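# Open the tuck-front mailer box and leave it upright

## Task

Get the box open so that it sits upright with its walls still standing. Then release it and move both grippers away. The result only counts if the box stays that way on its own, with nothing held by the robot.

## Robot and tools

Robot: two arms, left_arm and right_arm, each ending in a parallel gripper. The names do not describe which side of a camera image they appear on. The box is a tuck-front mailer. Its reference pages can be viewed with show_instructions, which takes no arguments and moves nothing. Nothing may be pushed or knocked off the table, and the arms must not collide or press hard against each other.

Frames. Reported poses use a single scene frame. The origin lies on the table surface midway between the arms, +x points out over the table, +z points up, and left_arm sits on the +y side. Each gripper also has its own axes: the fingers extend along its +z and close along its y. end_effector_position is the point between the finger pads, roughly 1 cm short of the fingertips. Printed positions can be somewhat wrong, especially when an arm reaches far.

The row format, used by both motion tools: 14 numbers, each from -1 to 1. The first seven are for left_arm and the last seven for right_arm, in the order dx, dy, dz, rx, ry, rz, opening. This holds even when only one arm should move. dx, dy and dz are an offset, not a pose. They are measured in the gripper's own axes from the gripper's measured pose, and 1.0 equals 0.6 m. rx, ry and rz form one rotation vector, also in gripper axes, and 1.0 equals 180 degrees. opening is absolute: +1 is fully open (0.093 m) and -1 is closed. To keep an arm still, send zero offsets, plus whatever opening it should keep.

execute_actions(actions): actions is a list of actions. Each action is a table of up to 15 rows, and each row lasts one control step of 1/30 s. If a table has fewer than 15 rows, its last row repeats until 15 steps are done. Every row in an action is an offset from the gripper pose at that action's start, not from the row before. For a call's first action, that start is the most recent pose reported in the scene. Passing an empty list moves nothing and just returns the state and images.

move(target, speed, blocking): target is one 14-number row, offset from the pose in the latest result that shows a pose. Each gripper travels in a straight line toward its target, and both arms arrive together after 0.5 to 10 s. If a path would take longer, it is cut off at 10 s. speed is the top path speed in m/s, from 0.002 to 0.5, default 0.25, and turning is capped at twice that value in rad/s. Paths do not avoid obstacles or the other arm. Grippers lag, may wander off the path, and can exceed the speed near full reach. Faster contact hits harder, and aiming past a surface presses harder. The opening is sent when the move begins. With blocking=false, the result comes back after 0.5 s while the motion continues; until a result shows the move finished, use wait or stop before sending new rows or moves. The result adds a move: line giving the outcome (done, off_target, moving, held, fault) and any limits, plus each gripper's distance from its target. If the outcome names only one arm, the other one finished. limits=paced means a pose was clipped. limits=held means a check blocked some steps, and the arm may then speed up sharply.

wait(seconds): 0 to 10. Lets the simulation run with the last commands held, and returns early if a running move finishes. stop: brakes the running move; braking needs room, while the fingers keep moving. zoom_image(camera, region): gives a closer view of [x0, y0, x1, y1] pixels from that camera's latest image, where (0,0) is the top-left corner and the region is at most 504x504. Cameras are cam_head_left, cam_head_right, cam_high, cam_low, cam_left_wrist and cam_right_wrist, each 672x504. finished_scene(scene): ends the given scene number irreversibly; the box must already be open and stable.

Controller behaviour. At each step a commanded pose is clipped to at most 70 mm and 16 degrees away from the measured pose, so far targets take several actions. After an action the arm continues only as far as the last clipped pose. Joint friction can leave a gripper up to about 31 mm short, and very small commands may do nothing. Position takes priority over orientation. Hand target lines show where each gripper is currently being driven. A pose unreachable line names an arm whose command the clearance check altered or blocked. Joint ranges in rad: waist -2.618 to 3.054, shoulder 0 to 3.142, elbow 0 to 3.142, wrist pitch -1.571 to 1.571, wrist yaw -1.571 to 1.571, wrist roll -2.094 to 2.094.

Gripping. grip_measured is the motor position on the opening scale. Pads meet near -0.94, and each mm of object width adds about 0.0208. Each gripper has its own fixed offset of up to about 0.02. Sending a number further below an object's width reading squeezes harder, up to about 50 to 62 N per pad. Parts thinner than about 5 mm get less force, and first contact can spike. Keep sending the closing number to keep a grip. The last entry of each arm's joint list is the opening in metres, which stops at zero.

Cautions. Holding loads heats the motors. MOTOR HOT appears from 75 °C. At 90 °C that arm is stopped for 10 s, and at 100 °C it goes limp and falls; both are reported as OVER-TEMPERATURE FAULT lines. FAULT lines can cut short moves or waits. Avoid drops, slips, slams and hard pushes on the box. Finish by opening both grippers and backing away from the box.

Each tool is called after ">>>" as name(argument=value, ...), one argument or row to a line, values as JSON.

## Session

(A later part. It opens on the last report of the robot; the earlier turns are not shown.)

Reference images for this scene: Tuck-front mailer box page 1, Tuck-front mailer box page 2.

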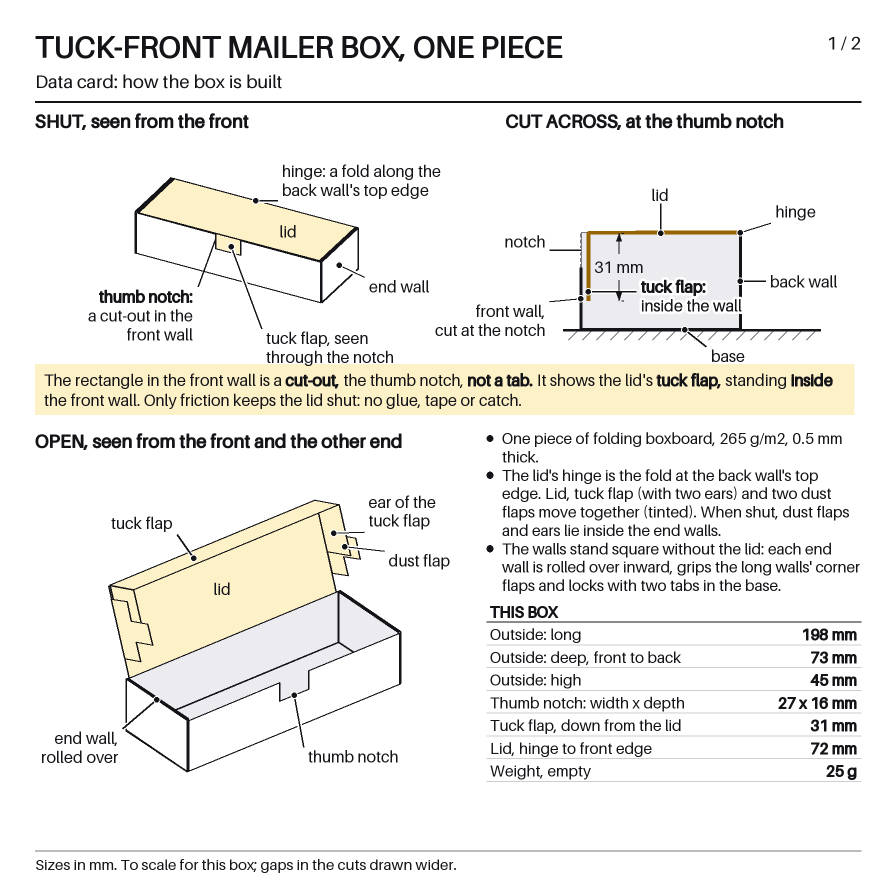

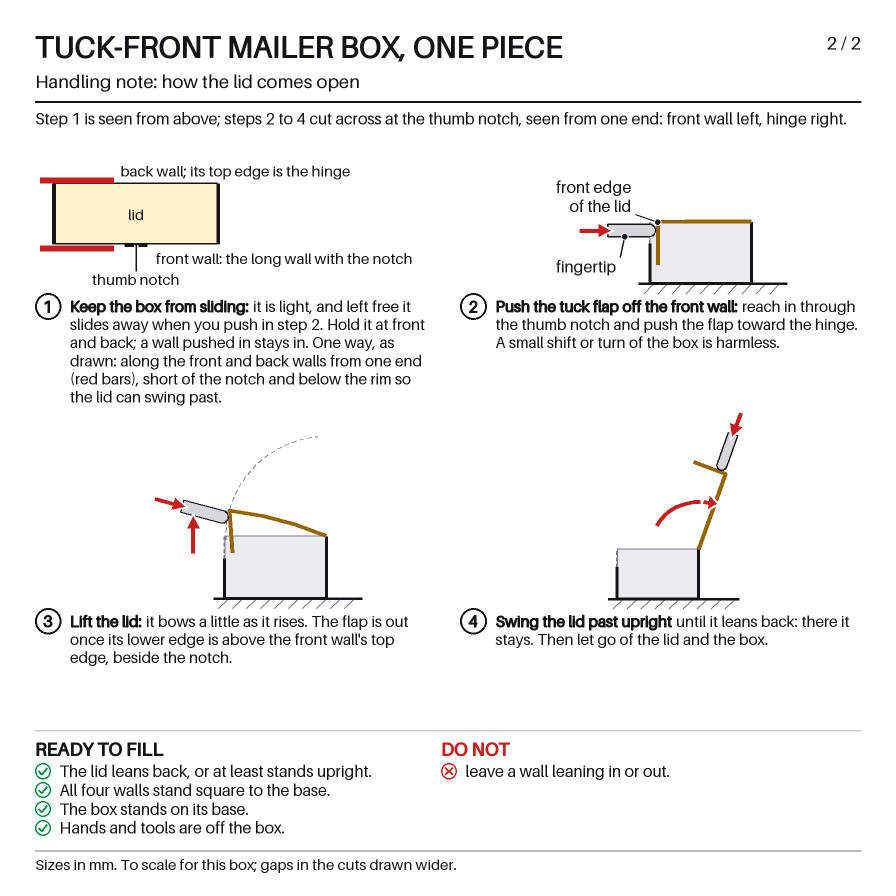

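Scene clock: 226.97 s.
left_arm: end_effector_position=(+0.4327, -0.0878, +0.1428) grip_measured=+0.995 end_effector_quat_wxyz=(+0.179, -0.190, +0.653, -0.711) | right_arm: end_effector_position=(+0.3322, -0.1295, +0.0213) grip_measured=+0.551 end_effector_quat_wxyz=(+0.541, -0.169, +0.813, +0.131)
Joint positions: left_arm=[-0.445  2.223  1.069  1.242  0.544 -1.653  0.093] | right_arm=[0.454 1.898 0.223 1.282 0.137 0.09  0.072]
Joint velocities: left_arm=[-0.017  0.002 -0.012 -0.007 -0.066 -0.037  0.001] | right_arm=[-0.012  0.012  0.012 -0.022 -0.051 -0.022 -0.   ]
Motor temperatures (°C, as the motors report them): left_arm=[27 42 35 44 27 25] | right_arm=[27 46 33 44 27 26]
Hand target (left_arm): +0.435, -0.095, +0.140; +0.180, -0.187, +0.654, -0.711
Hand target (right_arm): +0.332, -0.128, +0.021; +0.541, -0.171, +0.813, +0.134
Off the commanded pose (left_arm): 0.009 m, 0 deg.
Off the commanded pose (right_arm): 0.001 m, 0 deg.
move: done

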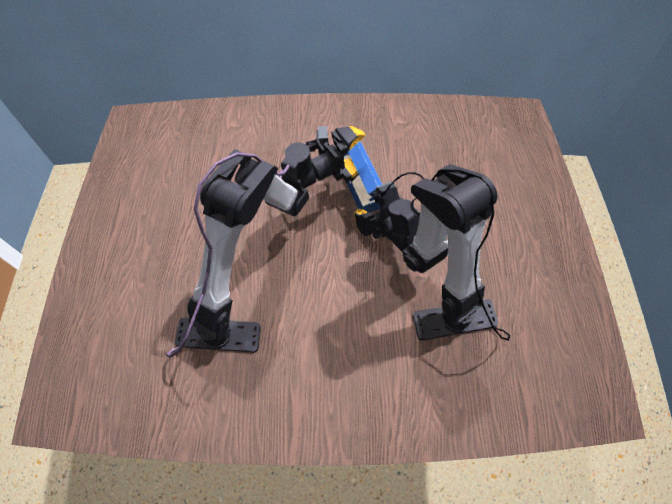

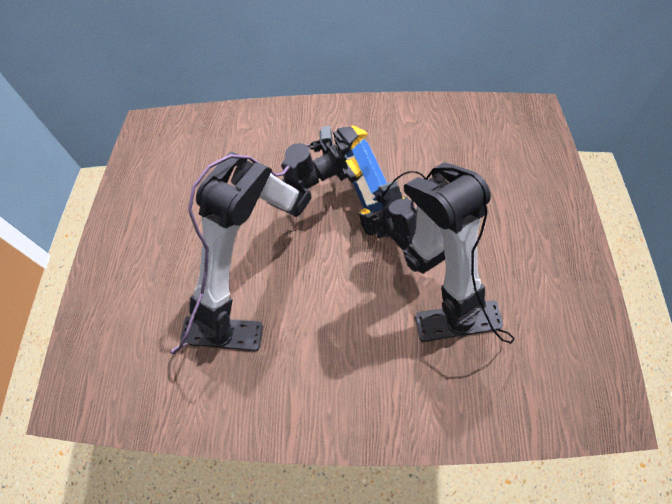

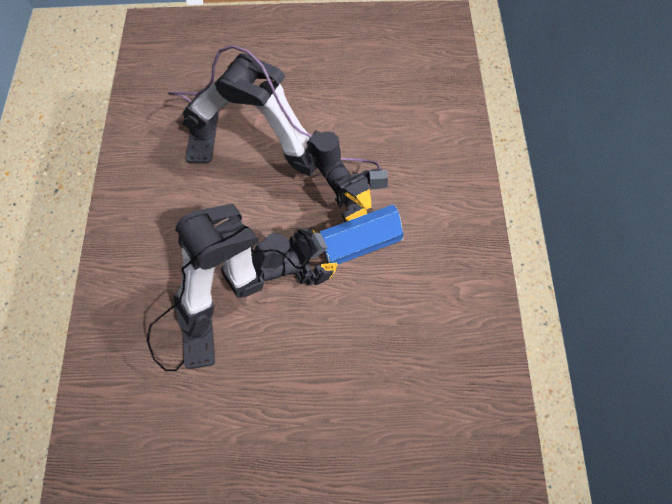

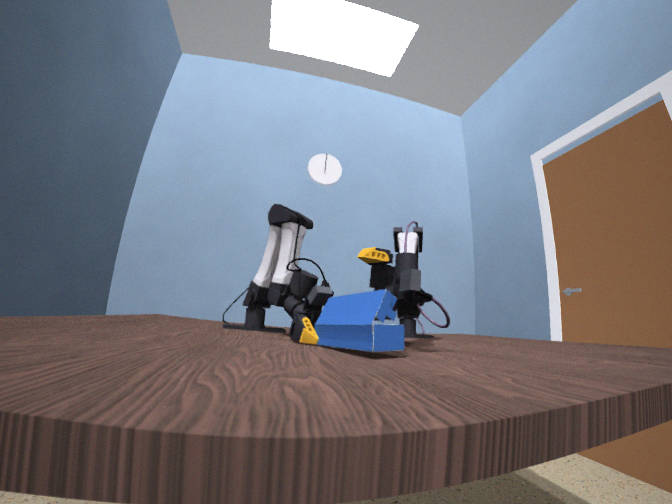

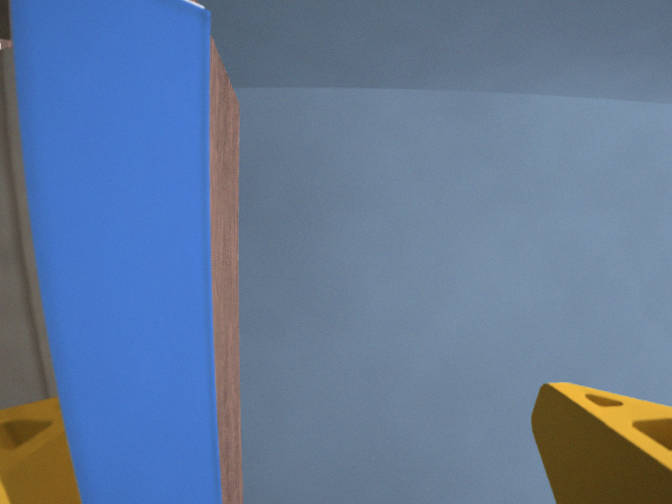

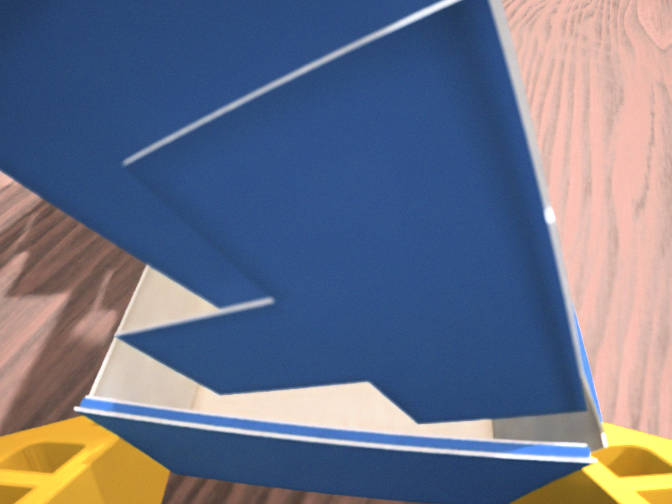

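Progressing. Continue forward, level.

>>> move(
  target=[0,0.012,0.075,0,0,0,1,0,0,0,0,0,0,0.545],
  speed=0.015,
)

Scene clock: 231.57 s.
left_arm: end_effector_position=(+0.4530, -0.1197, +0.1435) grip_measured=+0.995 end_effector_quat_wxyz=(+0.179, -0.190, +0.651, -0.712) | right_arm: end_effector_position=(+0.3323, -0.1310, +0.0201) grip_measured=+0.551 end_effector_quat_wxyz=(+0.540, -0.167, +0.815, +0.128)
Joint positions: left_arm=[-0.487  2.306  1.238  1.158  0.501 -1.653  0.093] | right_arm=[0.454 1.898 0.223 1.276 0.145 0.09  0.072]
Joint velocities: left_arm=[ 0.007 -0.002  0.012  0.022 -0.022 -0.022  0.001] | right_arm=[-0.007  0.002 -0.017  0.007 -0.007 -0.022  0.001]
Motor temperatures (°C, as the motors report them): left_arm=[27 42 35 44 27 25] | right_arm=[27 46 33 45 27 26]
Hand target (left_arm): +0.455, -0.127, +0.139; +0.179, -0.190, +0.653, -0.711
Hand target (right_arm): +0.332, -0.129, +0.021; +0.541, -0.169, +0.813, +0.132
Off the commanded pose (left_arm): 0.009 m, 0 deg.
Off the commanded pose (right_arm): 0.002 m, 1 deg.
move: done

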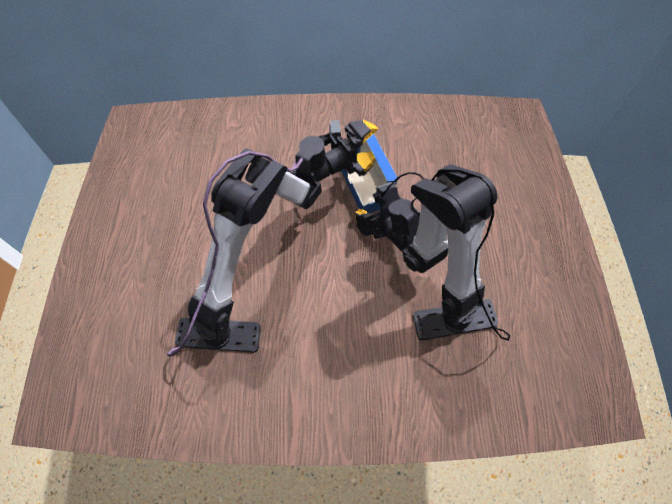

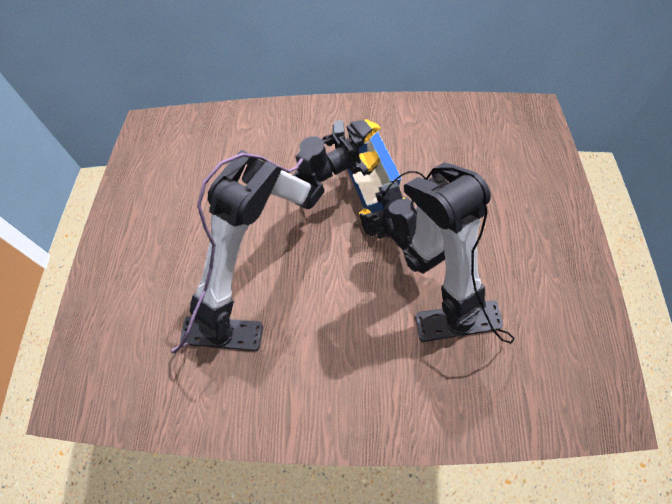

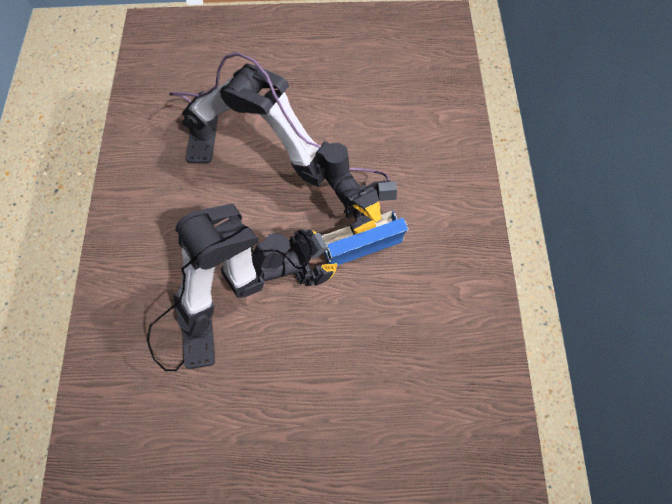

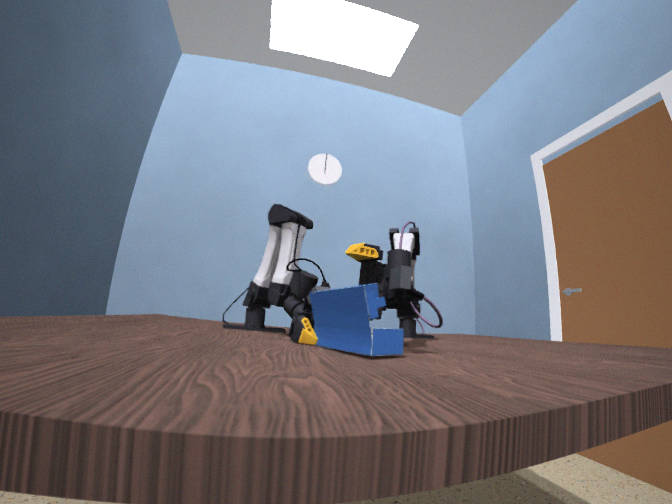

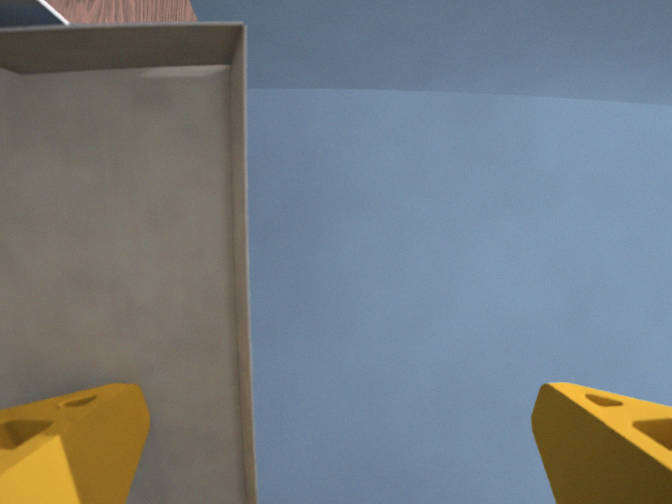

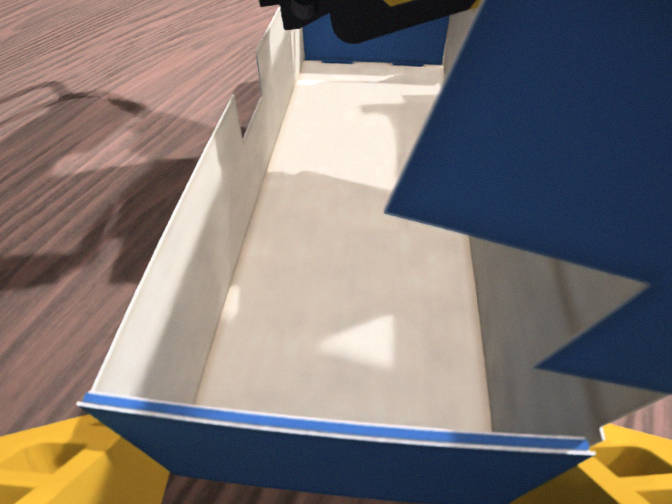

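Lid flipped past upright on its own. Retract.

>>> move(
  target=[0,0,-0.2,0,0,0,1,0,0,0,0,0,0,0.68],
  speed=0.08,
)

>>> move(
  target=[0,0,0,0,0,0,1,0,0,0,0,0,0,0.9],
)

>>> move(
  target=[0,0,0,0,0,0,1,-0.03,0,-0.13,0,0,0,0.9],
  speed=0.05,
)

Scene clock: 235.20 s.
left_arm: end_effector_position=(+0.3974, -0.0216, +0.1293) grip_measured=+0.995 end_effector_quat_wxyz=(+0.179, -0.190, +0.653, -0.711) | right_arm: end_effector_position=(+0.3323, -0.1311, +0.0200) grip_measured=+0.678 end_effector_quat_wxyz=(+0.540, -0.167, +0.815, +0.127)
Joint positions: left_arm=[-0.325  2.141  0.789  1.447  0.663 -1.666  0.093] | right_arm=[0.454 1.898 0.223 1.276 0.145 0.09  0.078]
Joint velocities: left_arm=[-0.022  0.002 -0.002 -0.022  0.037 -0.007  0.   ] | right_arm=[-0.022 -0.002  0.012 -0.037 -0.051  0.007 -0.001]
Motor temperatures (°C, as the motors report them): left_arm=[27 42 35 44 27 25] | right_arm=[27 46 33 45 27 26]
Hand target (left_arm): +0.393, -0.016, +0.134; +0.178, -0.191, +0.651, -0.713
Hand target (right_arm): +0.332, -0.131, +0.020; +0.540, -0.167, +0.815, +0.127
Off the commanded pose (left_arm): 0.008 m, 0 deg.
Off the commanded pose (right_arm): 0.000 m, 0 deg.
move: done

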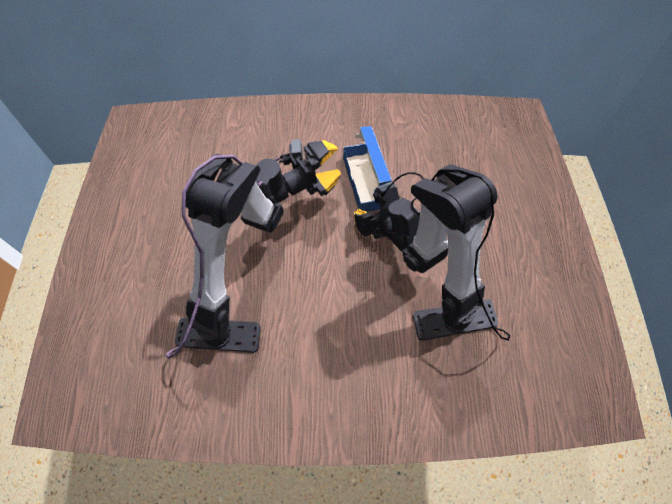

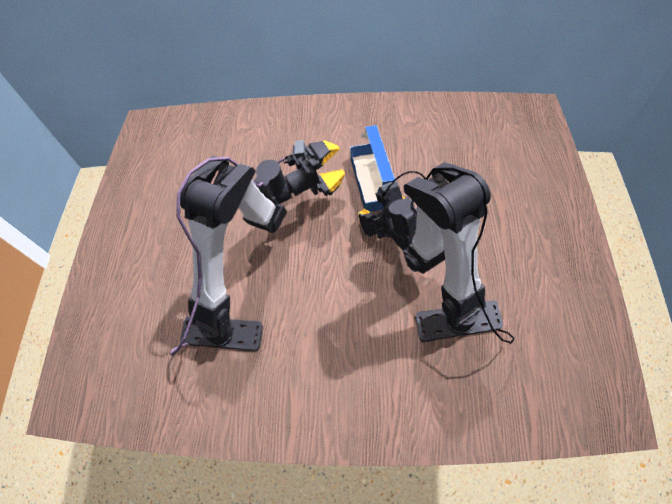

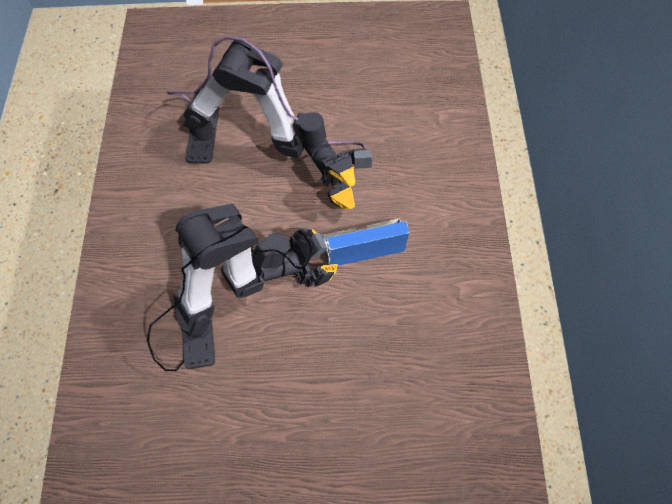

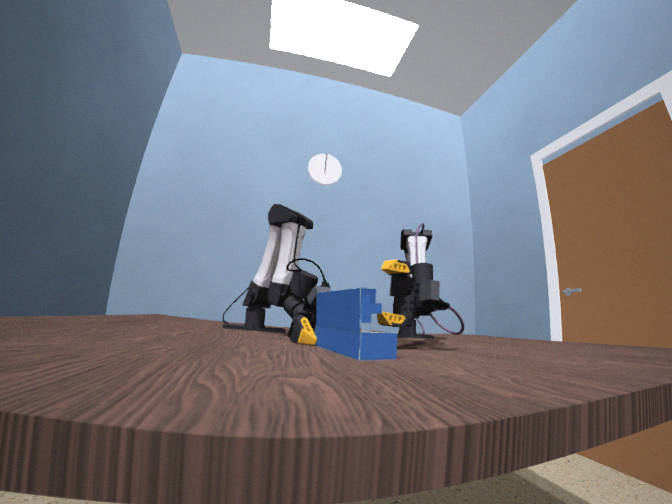

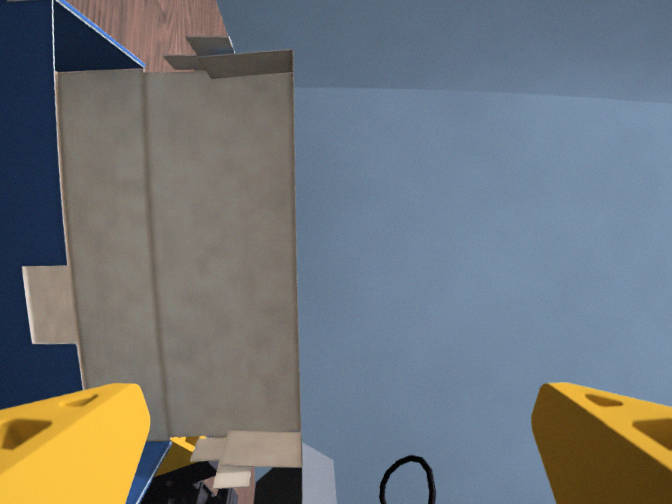

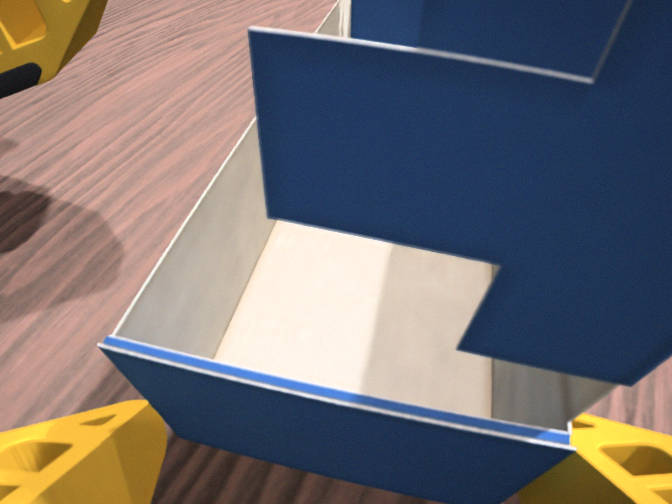

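Scene clock: 235.70 s.
left_arm: end_effector_position=(+0.3974, -0.0216, +0.1293) grip_measured=+0.995 end_effector_quat_wxyz=(+0.179, -0.190, +0.653, -0.711) | right_arm: end_effector_position=(+0.3323, -0.1311, +0.0200) grip_measured=+0.898 end_effector_quat_wxyz=(+0.540, -0.167, +0.815, +0.127)
Joint positions: left_arm=[-0.325  2.141  0.789  1.447  0.663 -1.666  0.093] | right_arm=[0.454 1.898 0.223 1.276 0.145 0.09  0.088]
Joint velocities: left_arm=[-0.007  0.012  0.012  0.051  0.022  0.007 -0.   ] | right_arm=[-0.012 -0.007  0.012  0.022  0.007 -0.037 -0.001]
Motor temperatures (°C, as the motors report them): left_arm=[27 42 35 44 27 25] | right_arm=[27 46 33 45 27 26]
Hand target (left_arm): +0.397, -0.022, +0.129; +0.179, -0.190, +0.653, -0.711
Hand target (right_arm): +0.332, -0.131, +0.020; +0.540, -0.167, +0.815, +0.127
Off the commanded pose (left_arm): 0.000 m, 0 deg.
Off the commanded pose (right_arm): 0.000 m, 0 deg.
move: done

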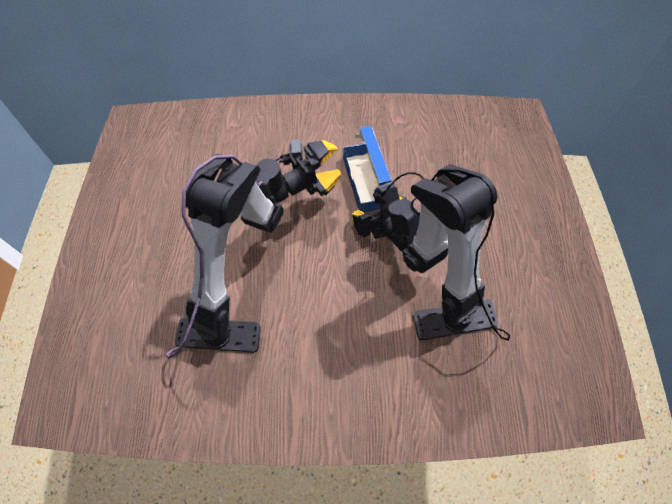

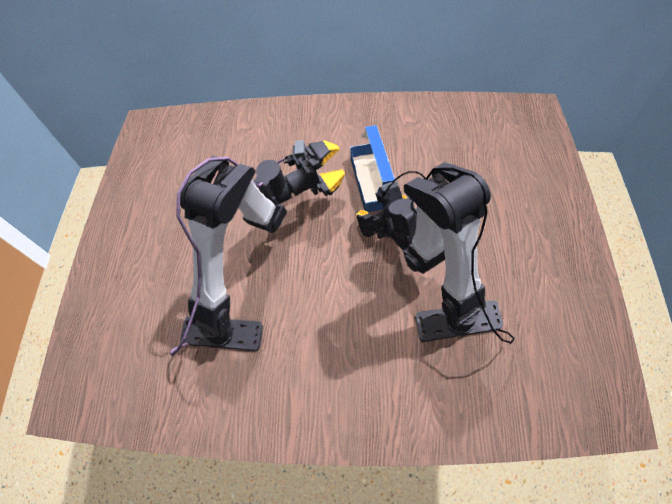

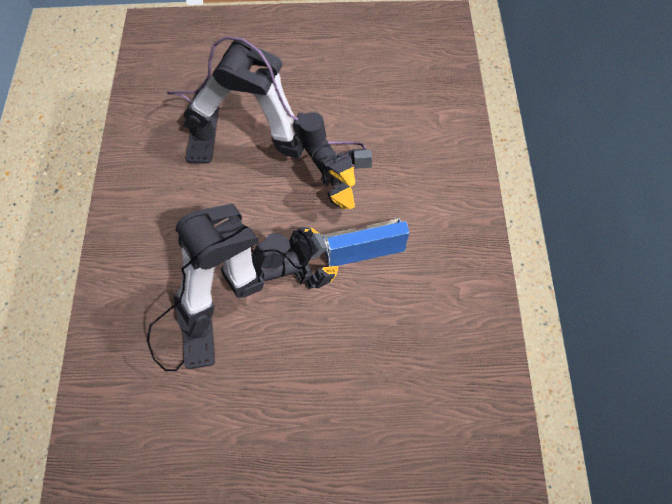

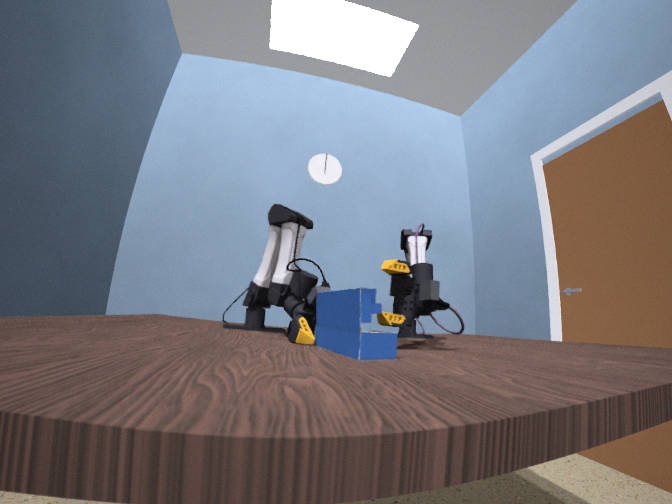

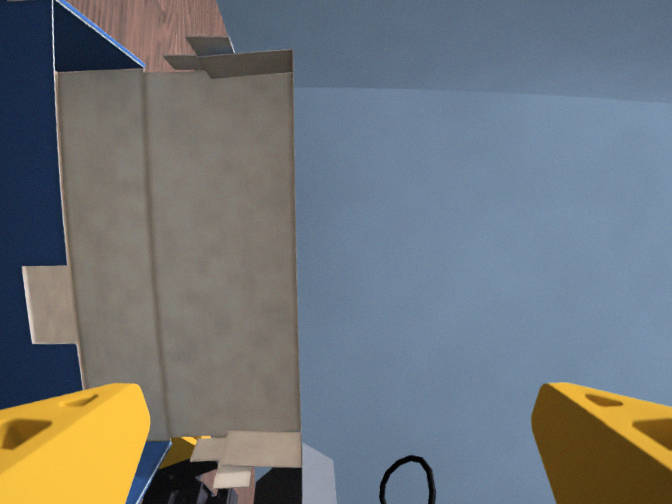

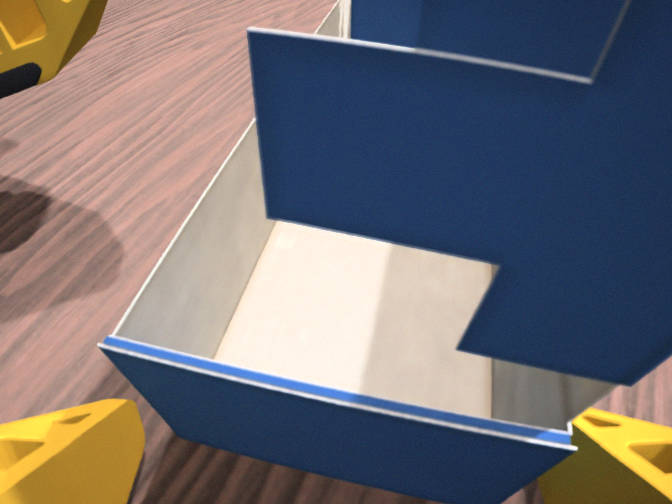

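Scene clock: 238.00 s.
left_arm: end_effector_position=(+0.3974, -0.0216, +0.1293) grip_measured=+0.995 end_effector_quat_wxyz=(+0.179, -0.190, +0.653, -0.711) | right_arm: end_effector_position=(+0.2797, -0.1575, +0.0694) grip_measured=+0.898 end_effector_quat_wxyz=(+0.544, -0.167, +0.813, +0.126)
Joint positions: left_arm=[-0.325  2.141  0.789  1.447  0.663 -1.666  0.093] | right_arm=[0.507 1.2   0.056 0.749 0.197 0.106 0.088]
Joint velocities: left_arm=[ 0.012  0.002  0.007 -0.081 -0.007  0.022  0.   ] | right_arm=[-0.002 -0.002 -0.002  0.051 -0.007 -0.022 -0.001]
Motor temperatures (°C, as the motors report them): left_arm=[27 42 35 44 27 25] | right_arm=[27 46 33 45 27 26]
Hand target (left_arm): +0.397, -0.022, +0.129; +0.179, -0.190, +0.653, -0.711
Hand target (right_arm): +0.275, -0.159, +0.066; +0.540, -0.167, +0.815, +0.128
Off the commanded pose (left_arm): 0.000 m, 0 deg.
Off the commanded pose (right_arm): 0.007 m, 1 deg.
move: done

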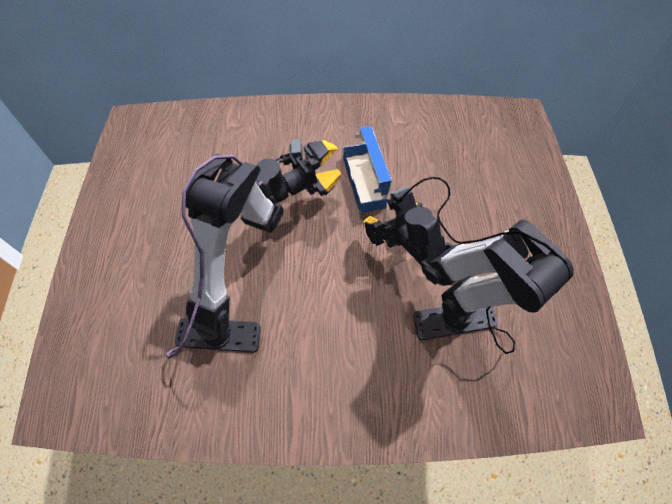

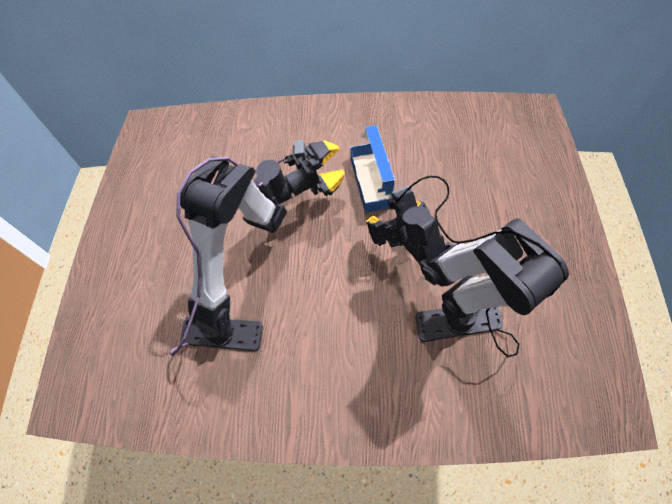

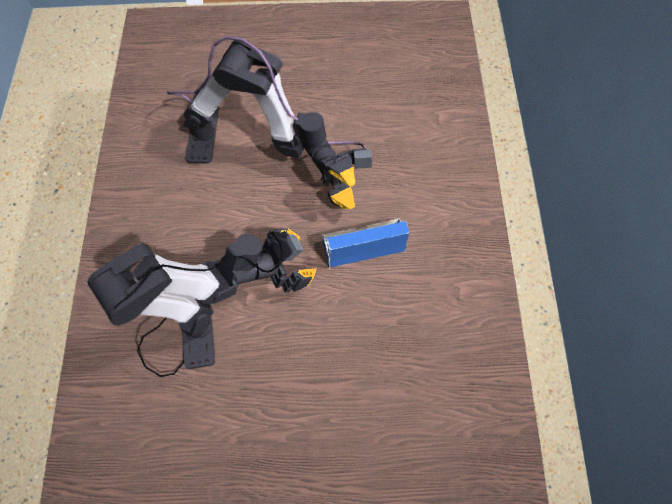

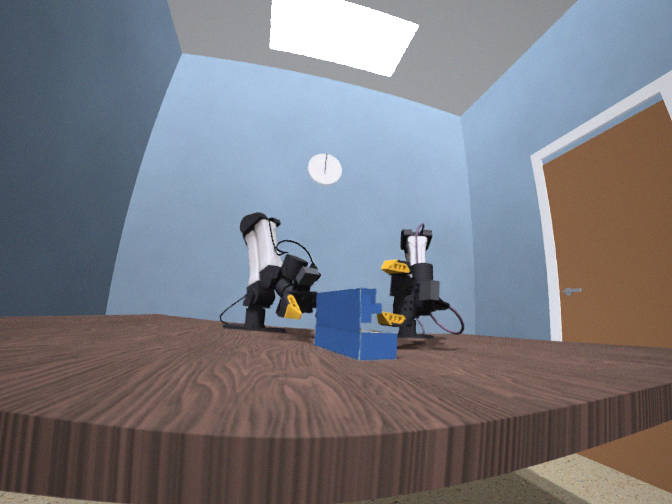

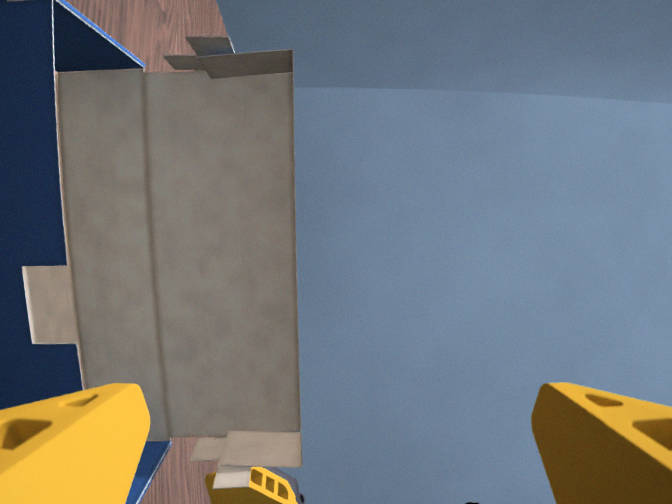

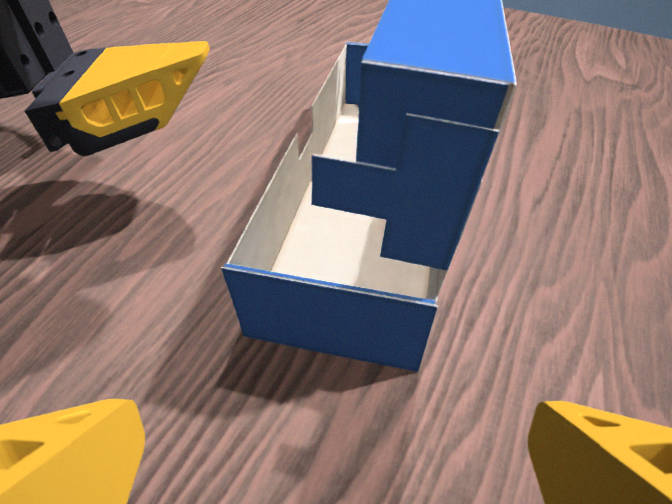

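>>> move(
  target=[0,0.015,0.15,0,0,0,1,0.03,0,0.14,0,0,0,0.9],
  speed=0.04,
)

>>> move(
  target=[0,0.01,0.07,0,0,0,1,0,0,0,0,0,0,0.6],
  speed=0.015,
)

Scene clock: 245.20 s.
left_arm: end_effector_position=(+0.4398, -0.0932, +0.1321) grip_measured=+0.995 end_effector_quat_wxyz=(+0.180, -0.190, +0.651, -0.713) | right_arm: end_effector_position=(+0.3348, -0.1310, +0.0178) grip_measured=+0.898 end_effector_quat_wxyz=(+0.535, -0.167, +0.819, +0.123)
Joint positions: left_arm=[-0.449  2.28   1.111  1.262  0.538 -1.656  0.093] | right_arm=[0.452 1.896 0.237 1.245 0.149 0.088 0.088]
Joint velocities: left_arm=[ 0.007  0.002  0.012 -0.11   0.007 -0.037 -0.   ] | right_arm=[ 0.012 -0.002  0.007  0.051  0.022 -0.007 -0.001]
Motor temperatures (°C, as the motors report them): left_arm=[27 42 35 44 26 25] | right_arm=[27 45 33 45 27 26]
Hand target (left_arm): +0.442, -0.100, +0.127; +0.180, -0.189, +0.653, -0.711
Hand target (right_arm): +0.343, -0.128, +0.022; +0.544, -0.168, +0.813, +0.126
Off the commanded pose (left_arm): 0.009 m, 0 deg.
Off the commanded pose (right_arm): 0.010 m, 1 deg.
move: done

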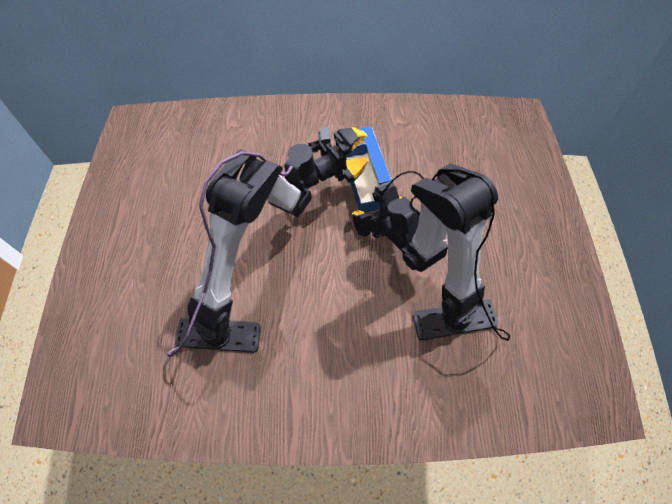

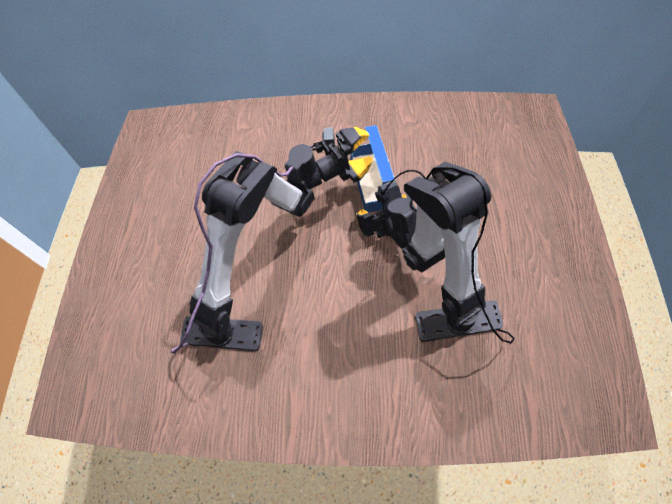

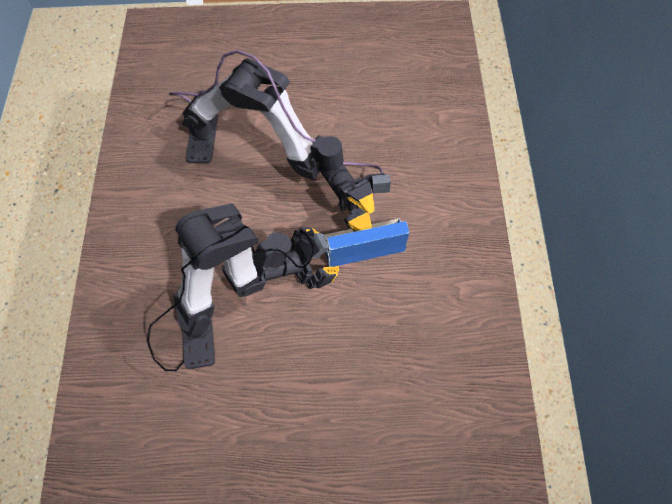

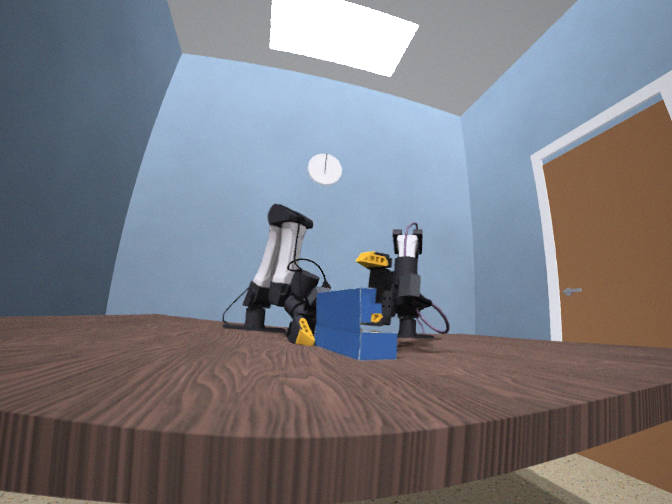

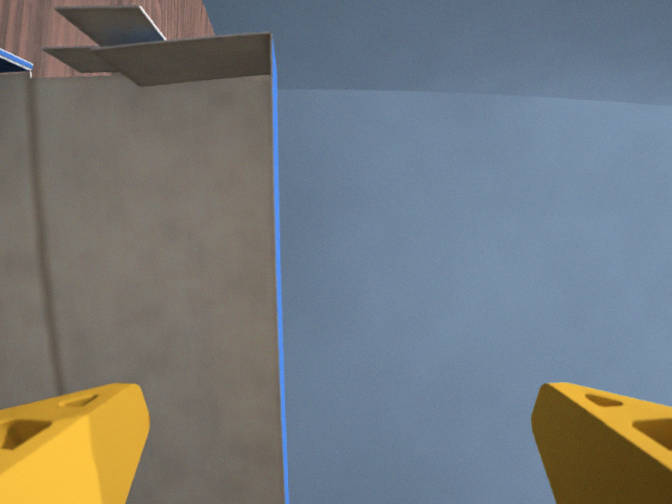

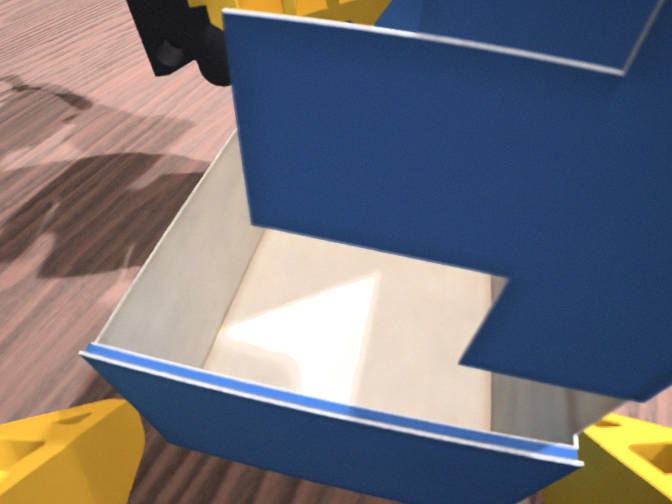

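Scene clock: 248.27 s.
left_arm: end_effector_position=(+0.4593, -0.1223, +0.1348) grip_measured=+0.995 end_effector_quat_wxyz=(-0.181, +0.191, -0.649, +0.714) | right_arm: end_effector_position=(+0.3348, -0.1311, +0.0179) grip_measured=+0.603 end_effector_quat_wxyz=(+0.535, -0.167, +0.819, +0.122)
Joint positions: left_arm=[-0.486  2.352  1.271  1.178  0.497 -1.656  0.093] | right_arm=[0.452 1.896 0.237 1.245 0.149 0.088 0.074]
Joint velocities: left_arm=[-0.007 -0.007  0.037  0.037  0.022 -0.037  0.   ] | right_arm=[ 0.012 -0.012 -0.022  0.037  0.022  0.051 -0.001]
Motor temperatures (°C, as the motors report them): left_arm=[27 42 35 44 26 25] | right_arm=[27 45 33 45 27 26]
Hand target (left_arm): +0.461, -0.130, +0.129; -0.180, +0.190, -0.651, +0.712
Hand target (right_arm): +0.335, -0.131, +0.018; +0.535, -0.167, +0.819, +0.123
Off the commanded pose (left_arm): 0.009 m, 0 deg.
Off the commanded pose (right_arm): 0.000 m, 0 deg.
move: done

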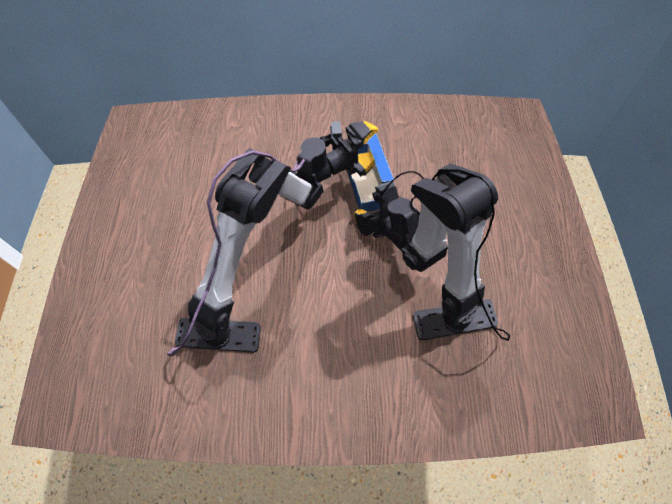

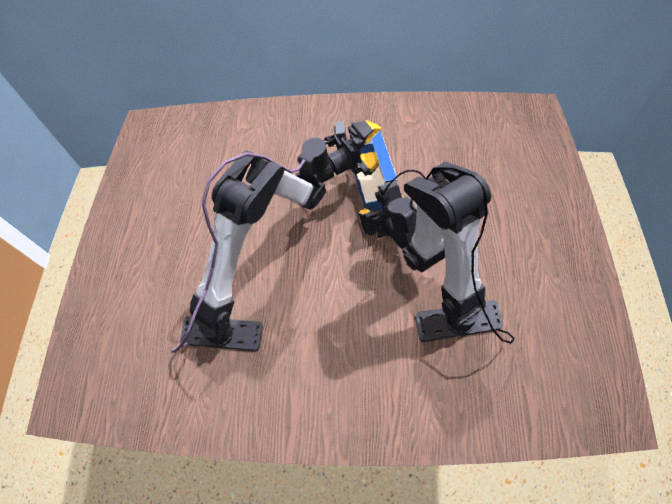

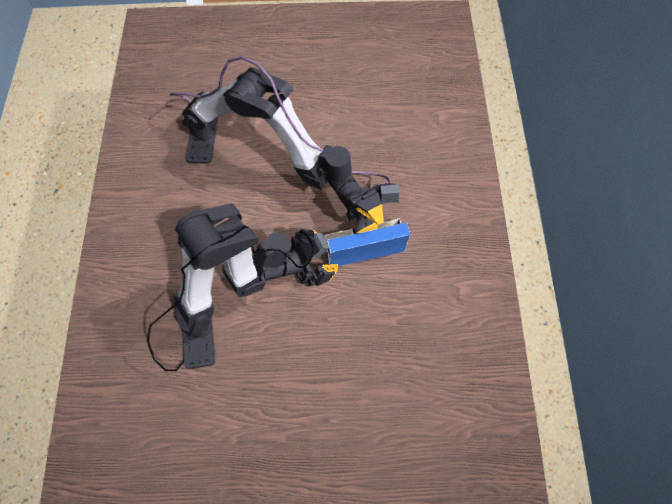

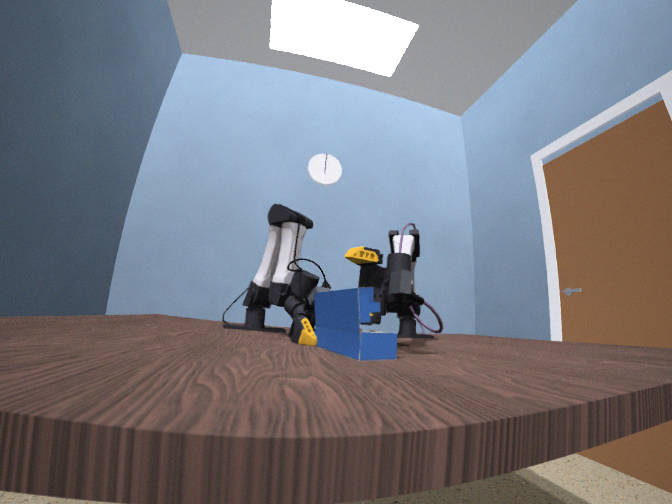

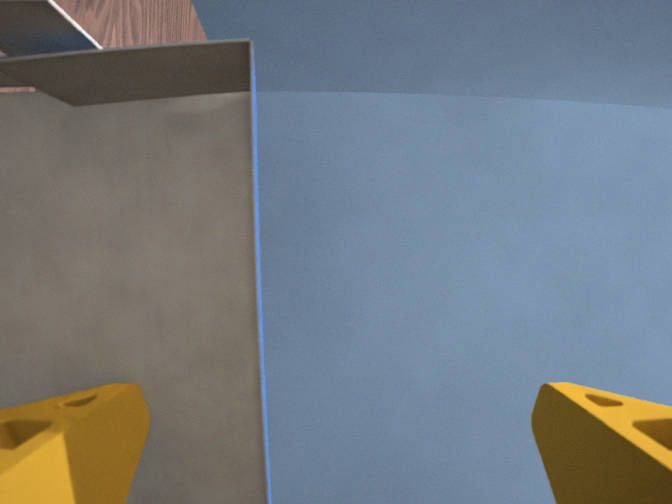

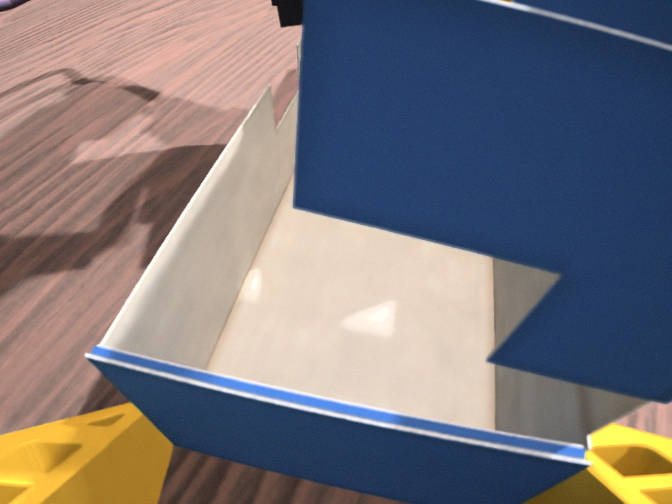

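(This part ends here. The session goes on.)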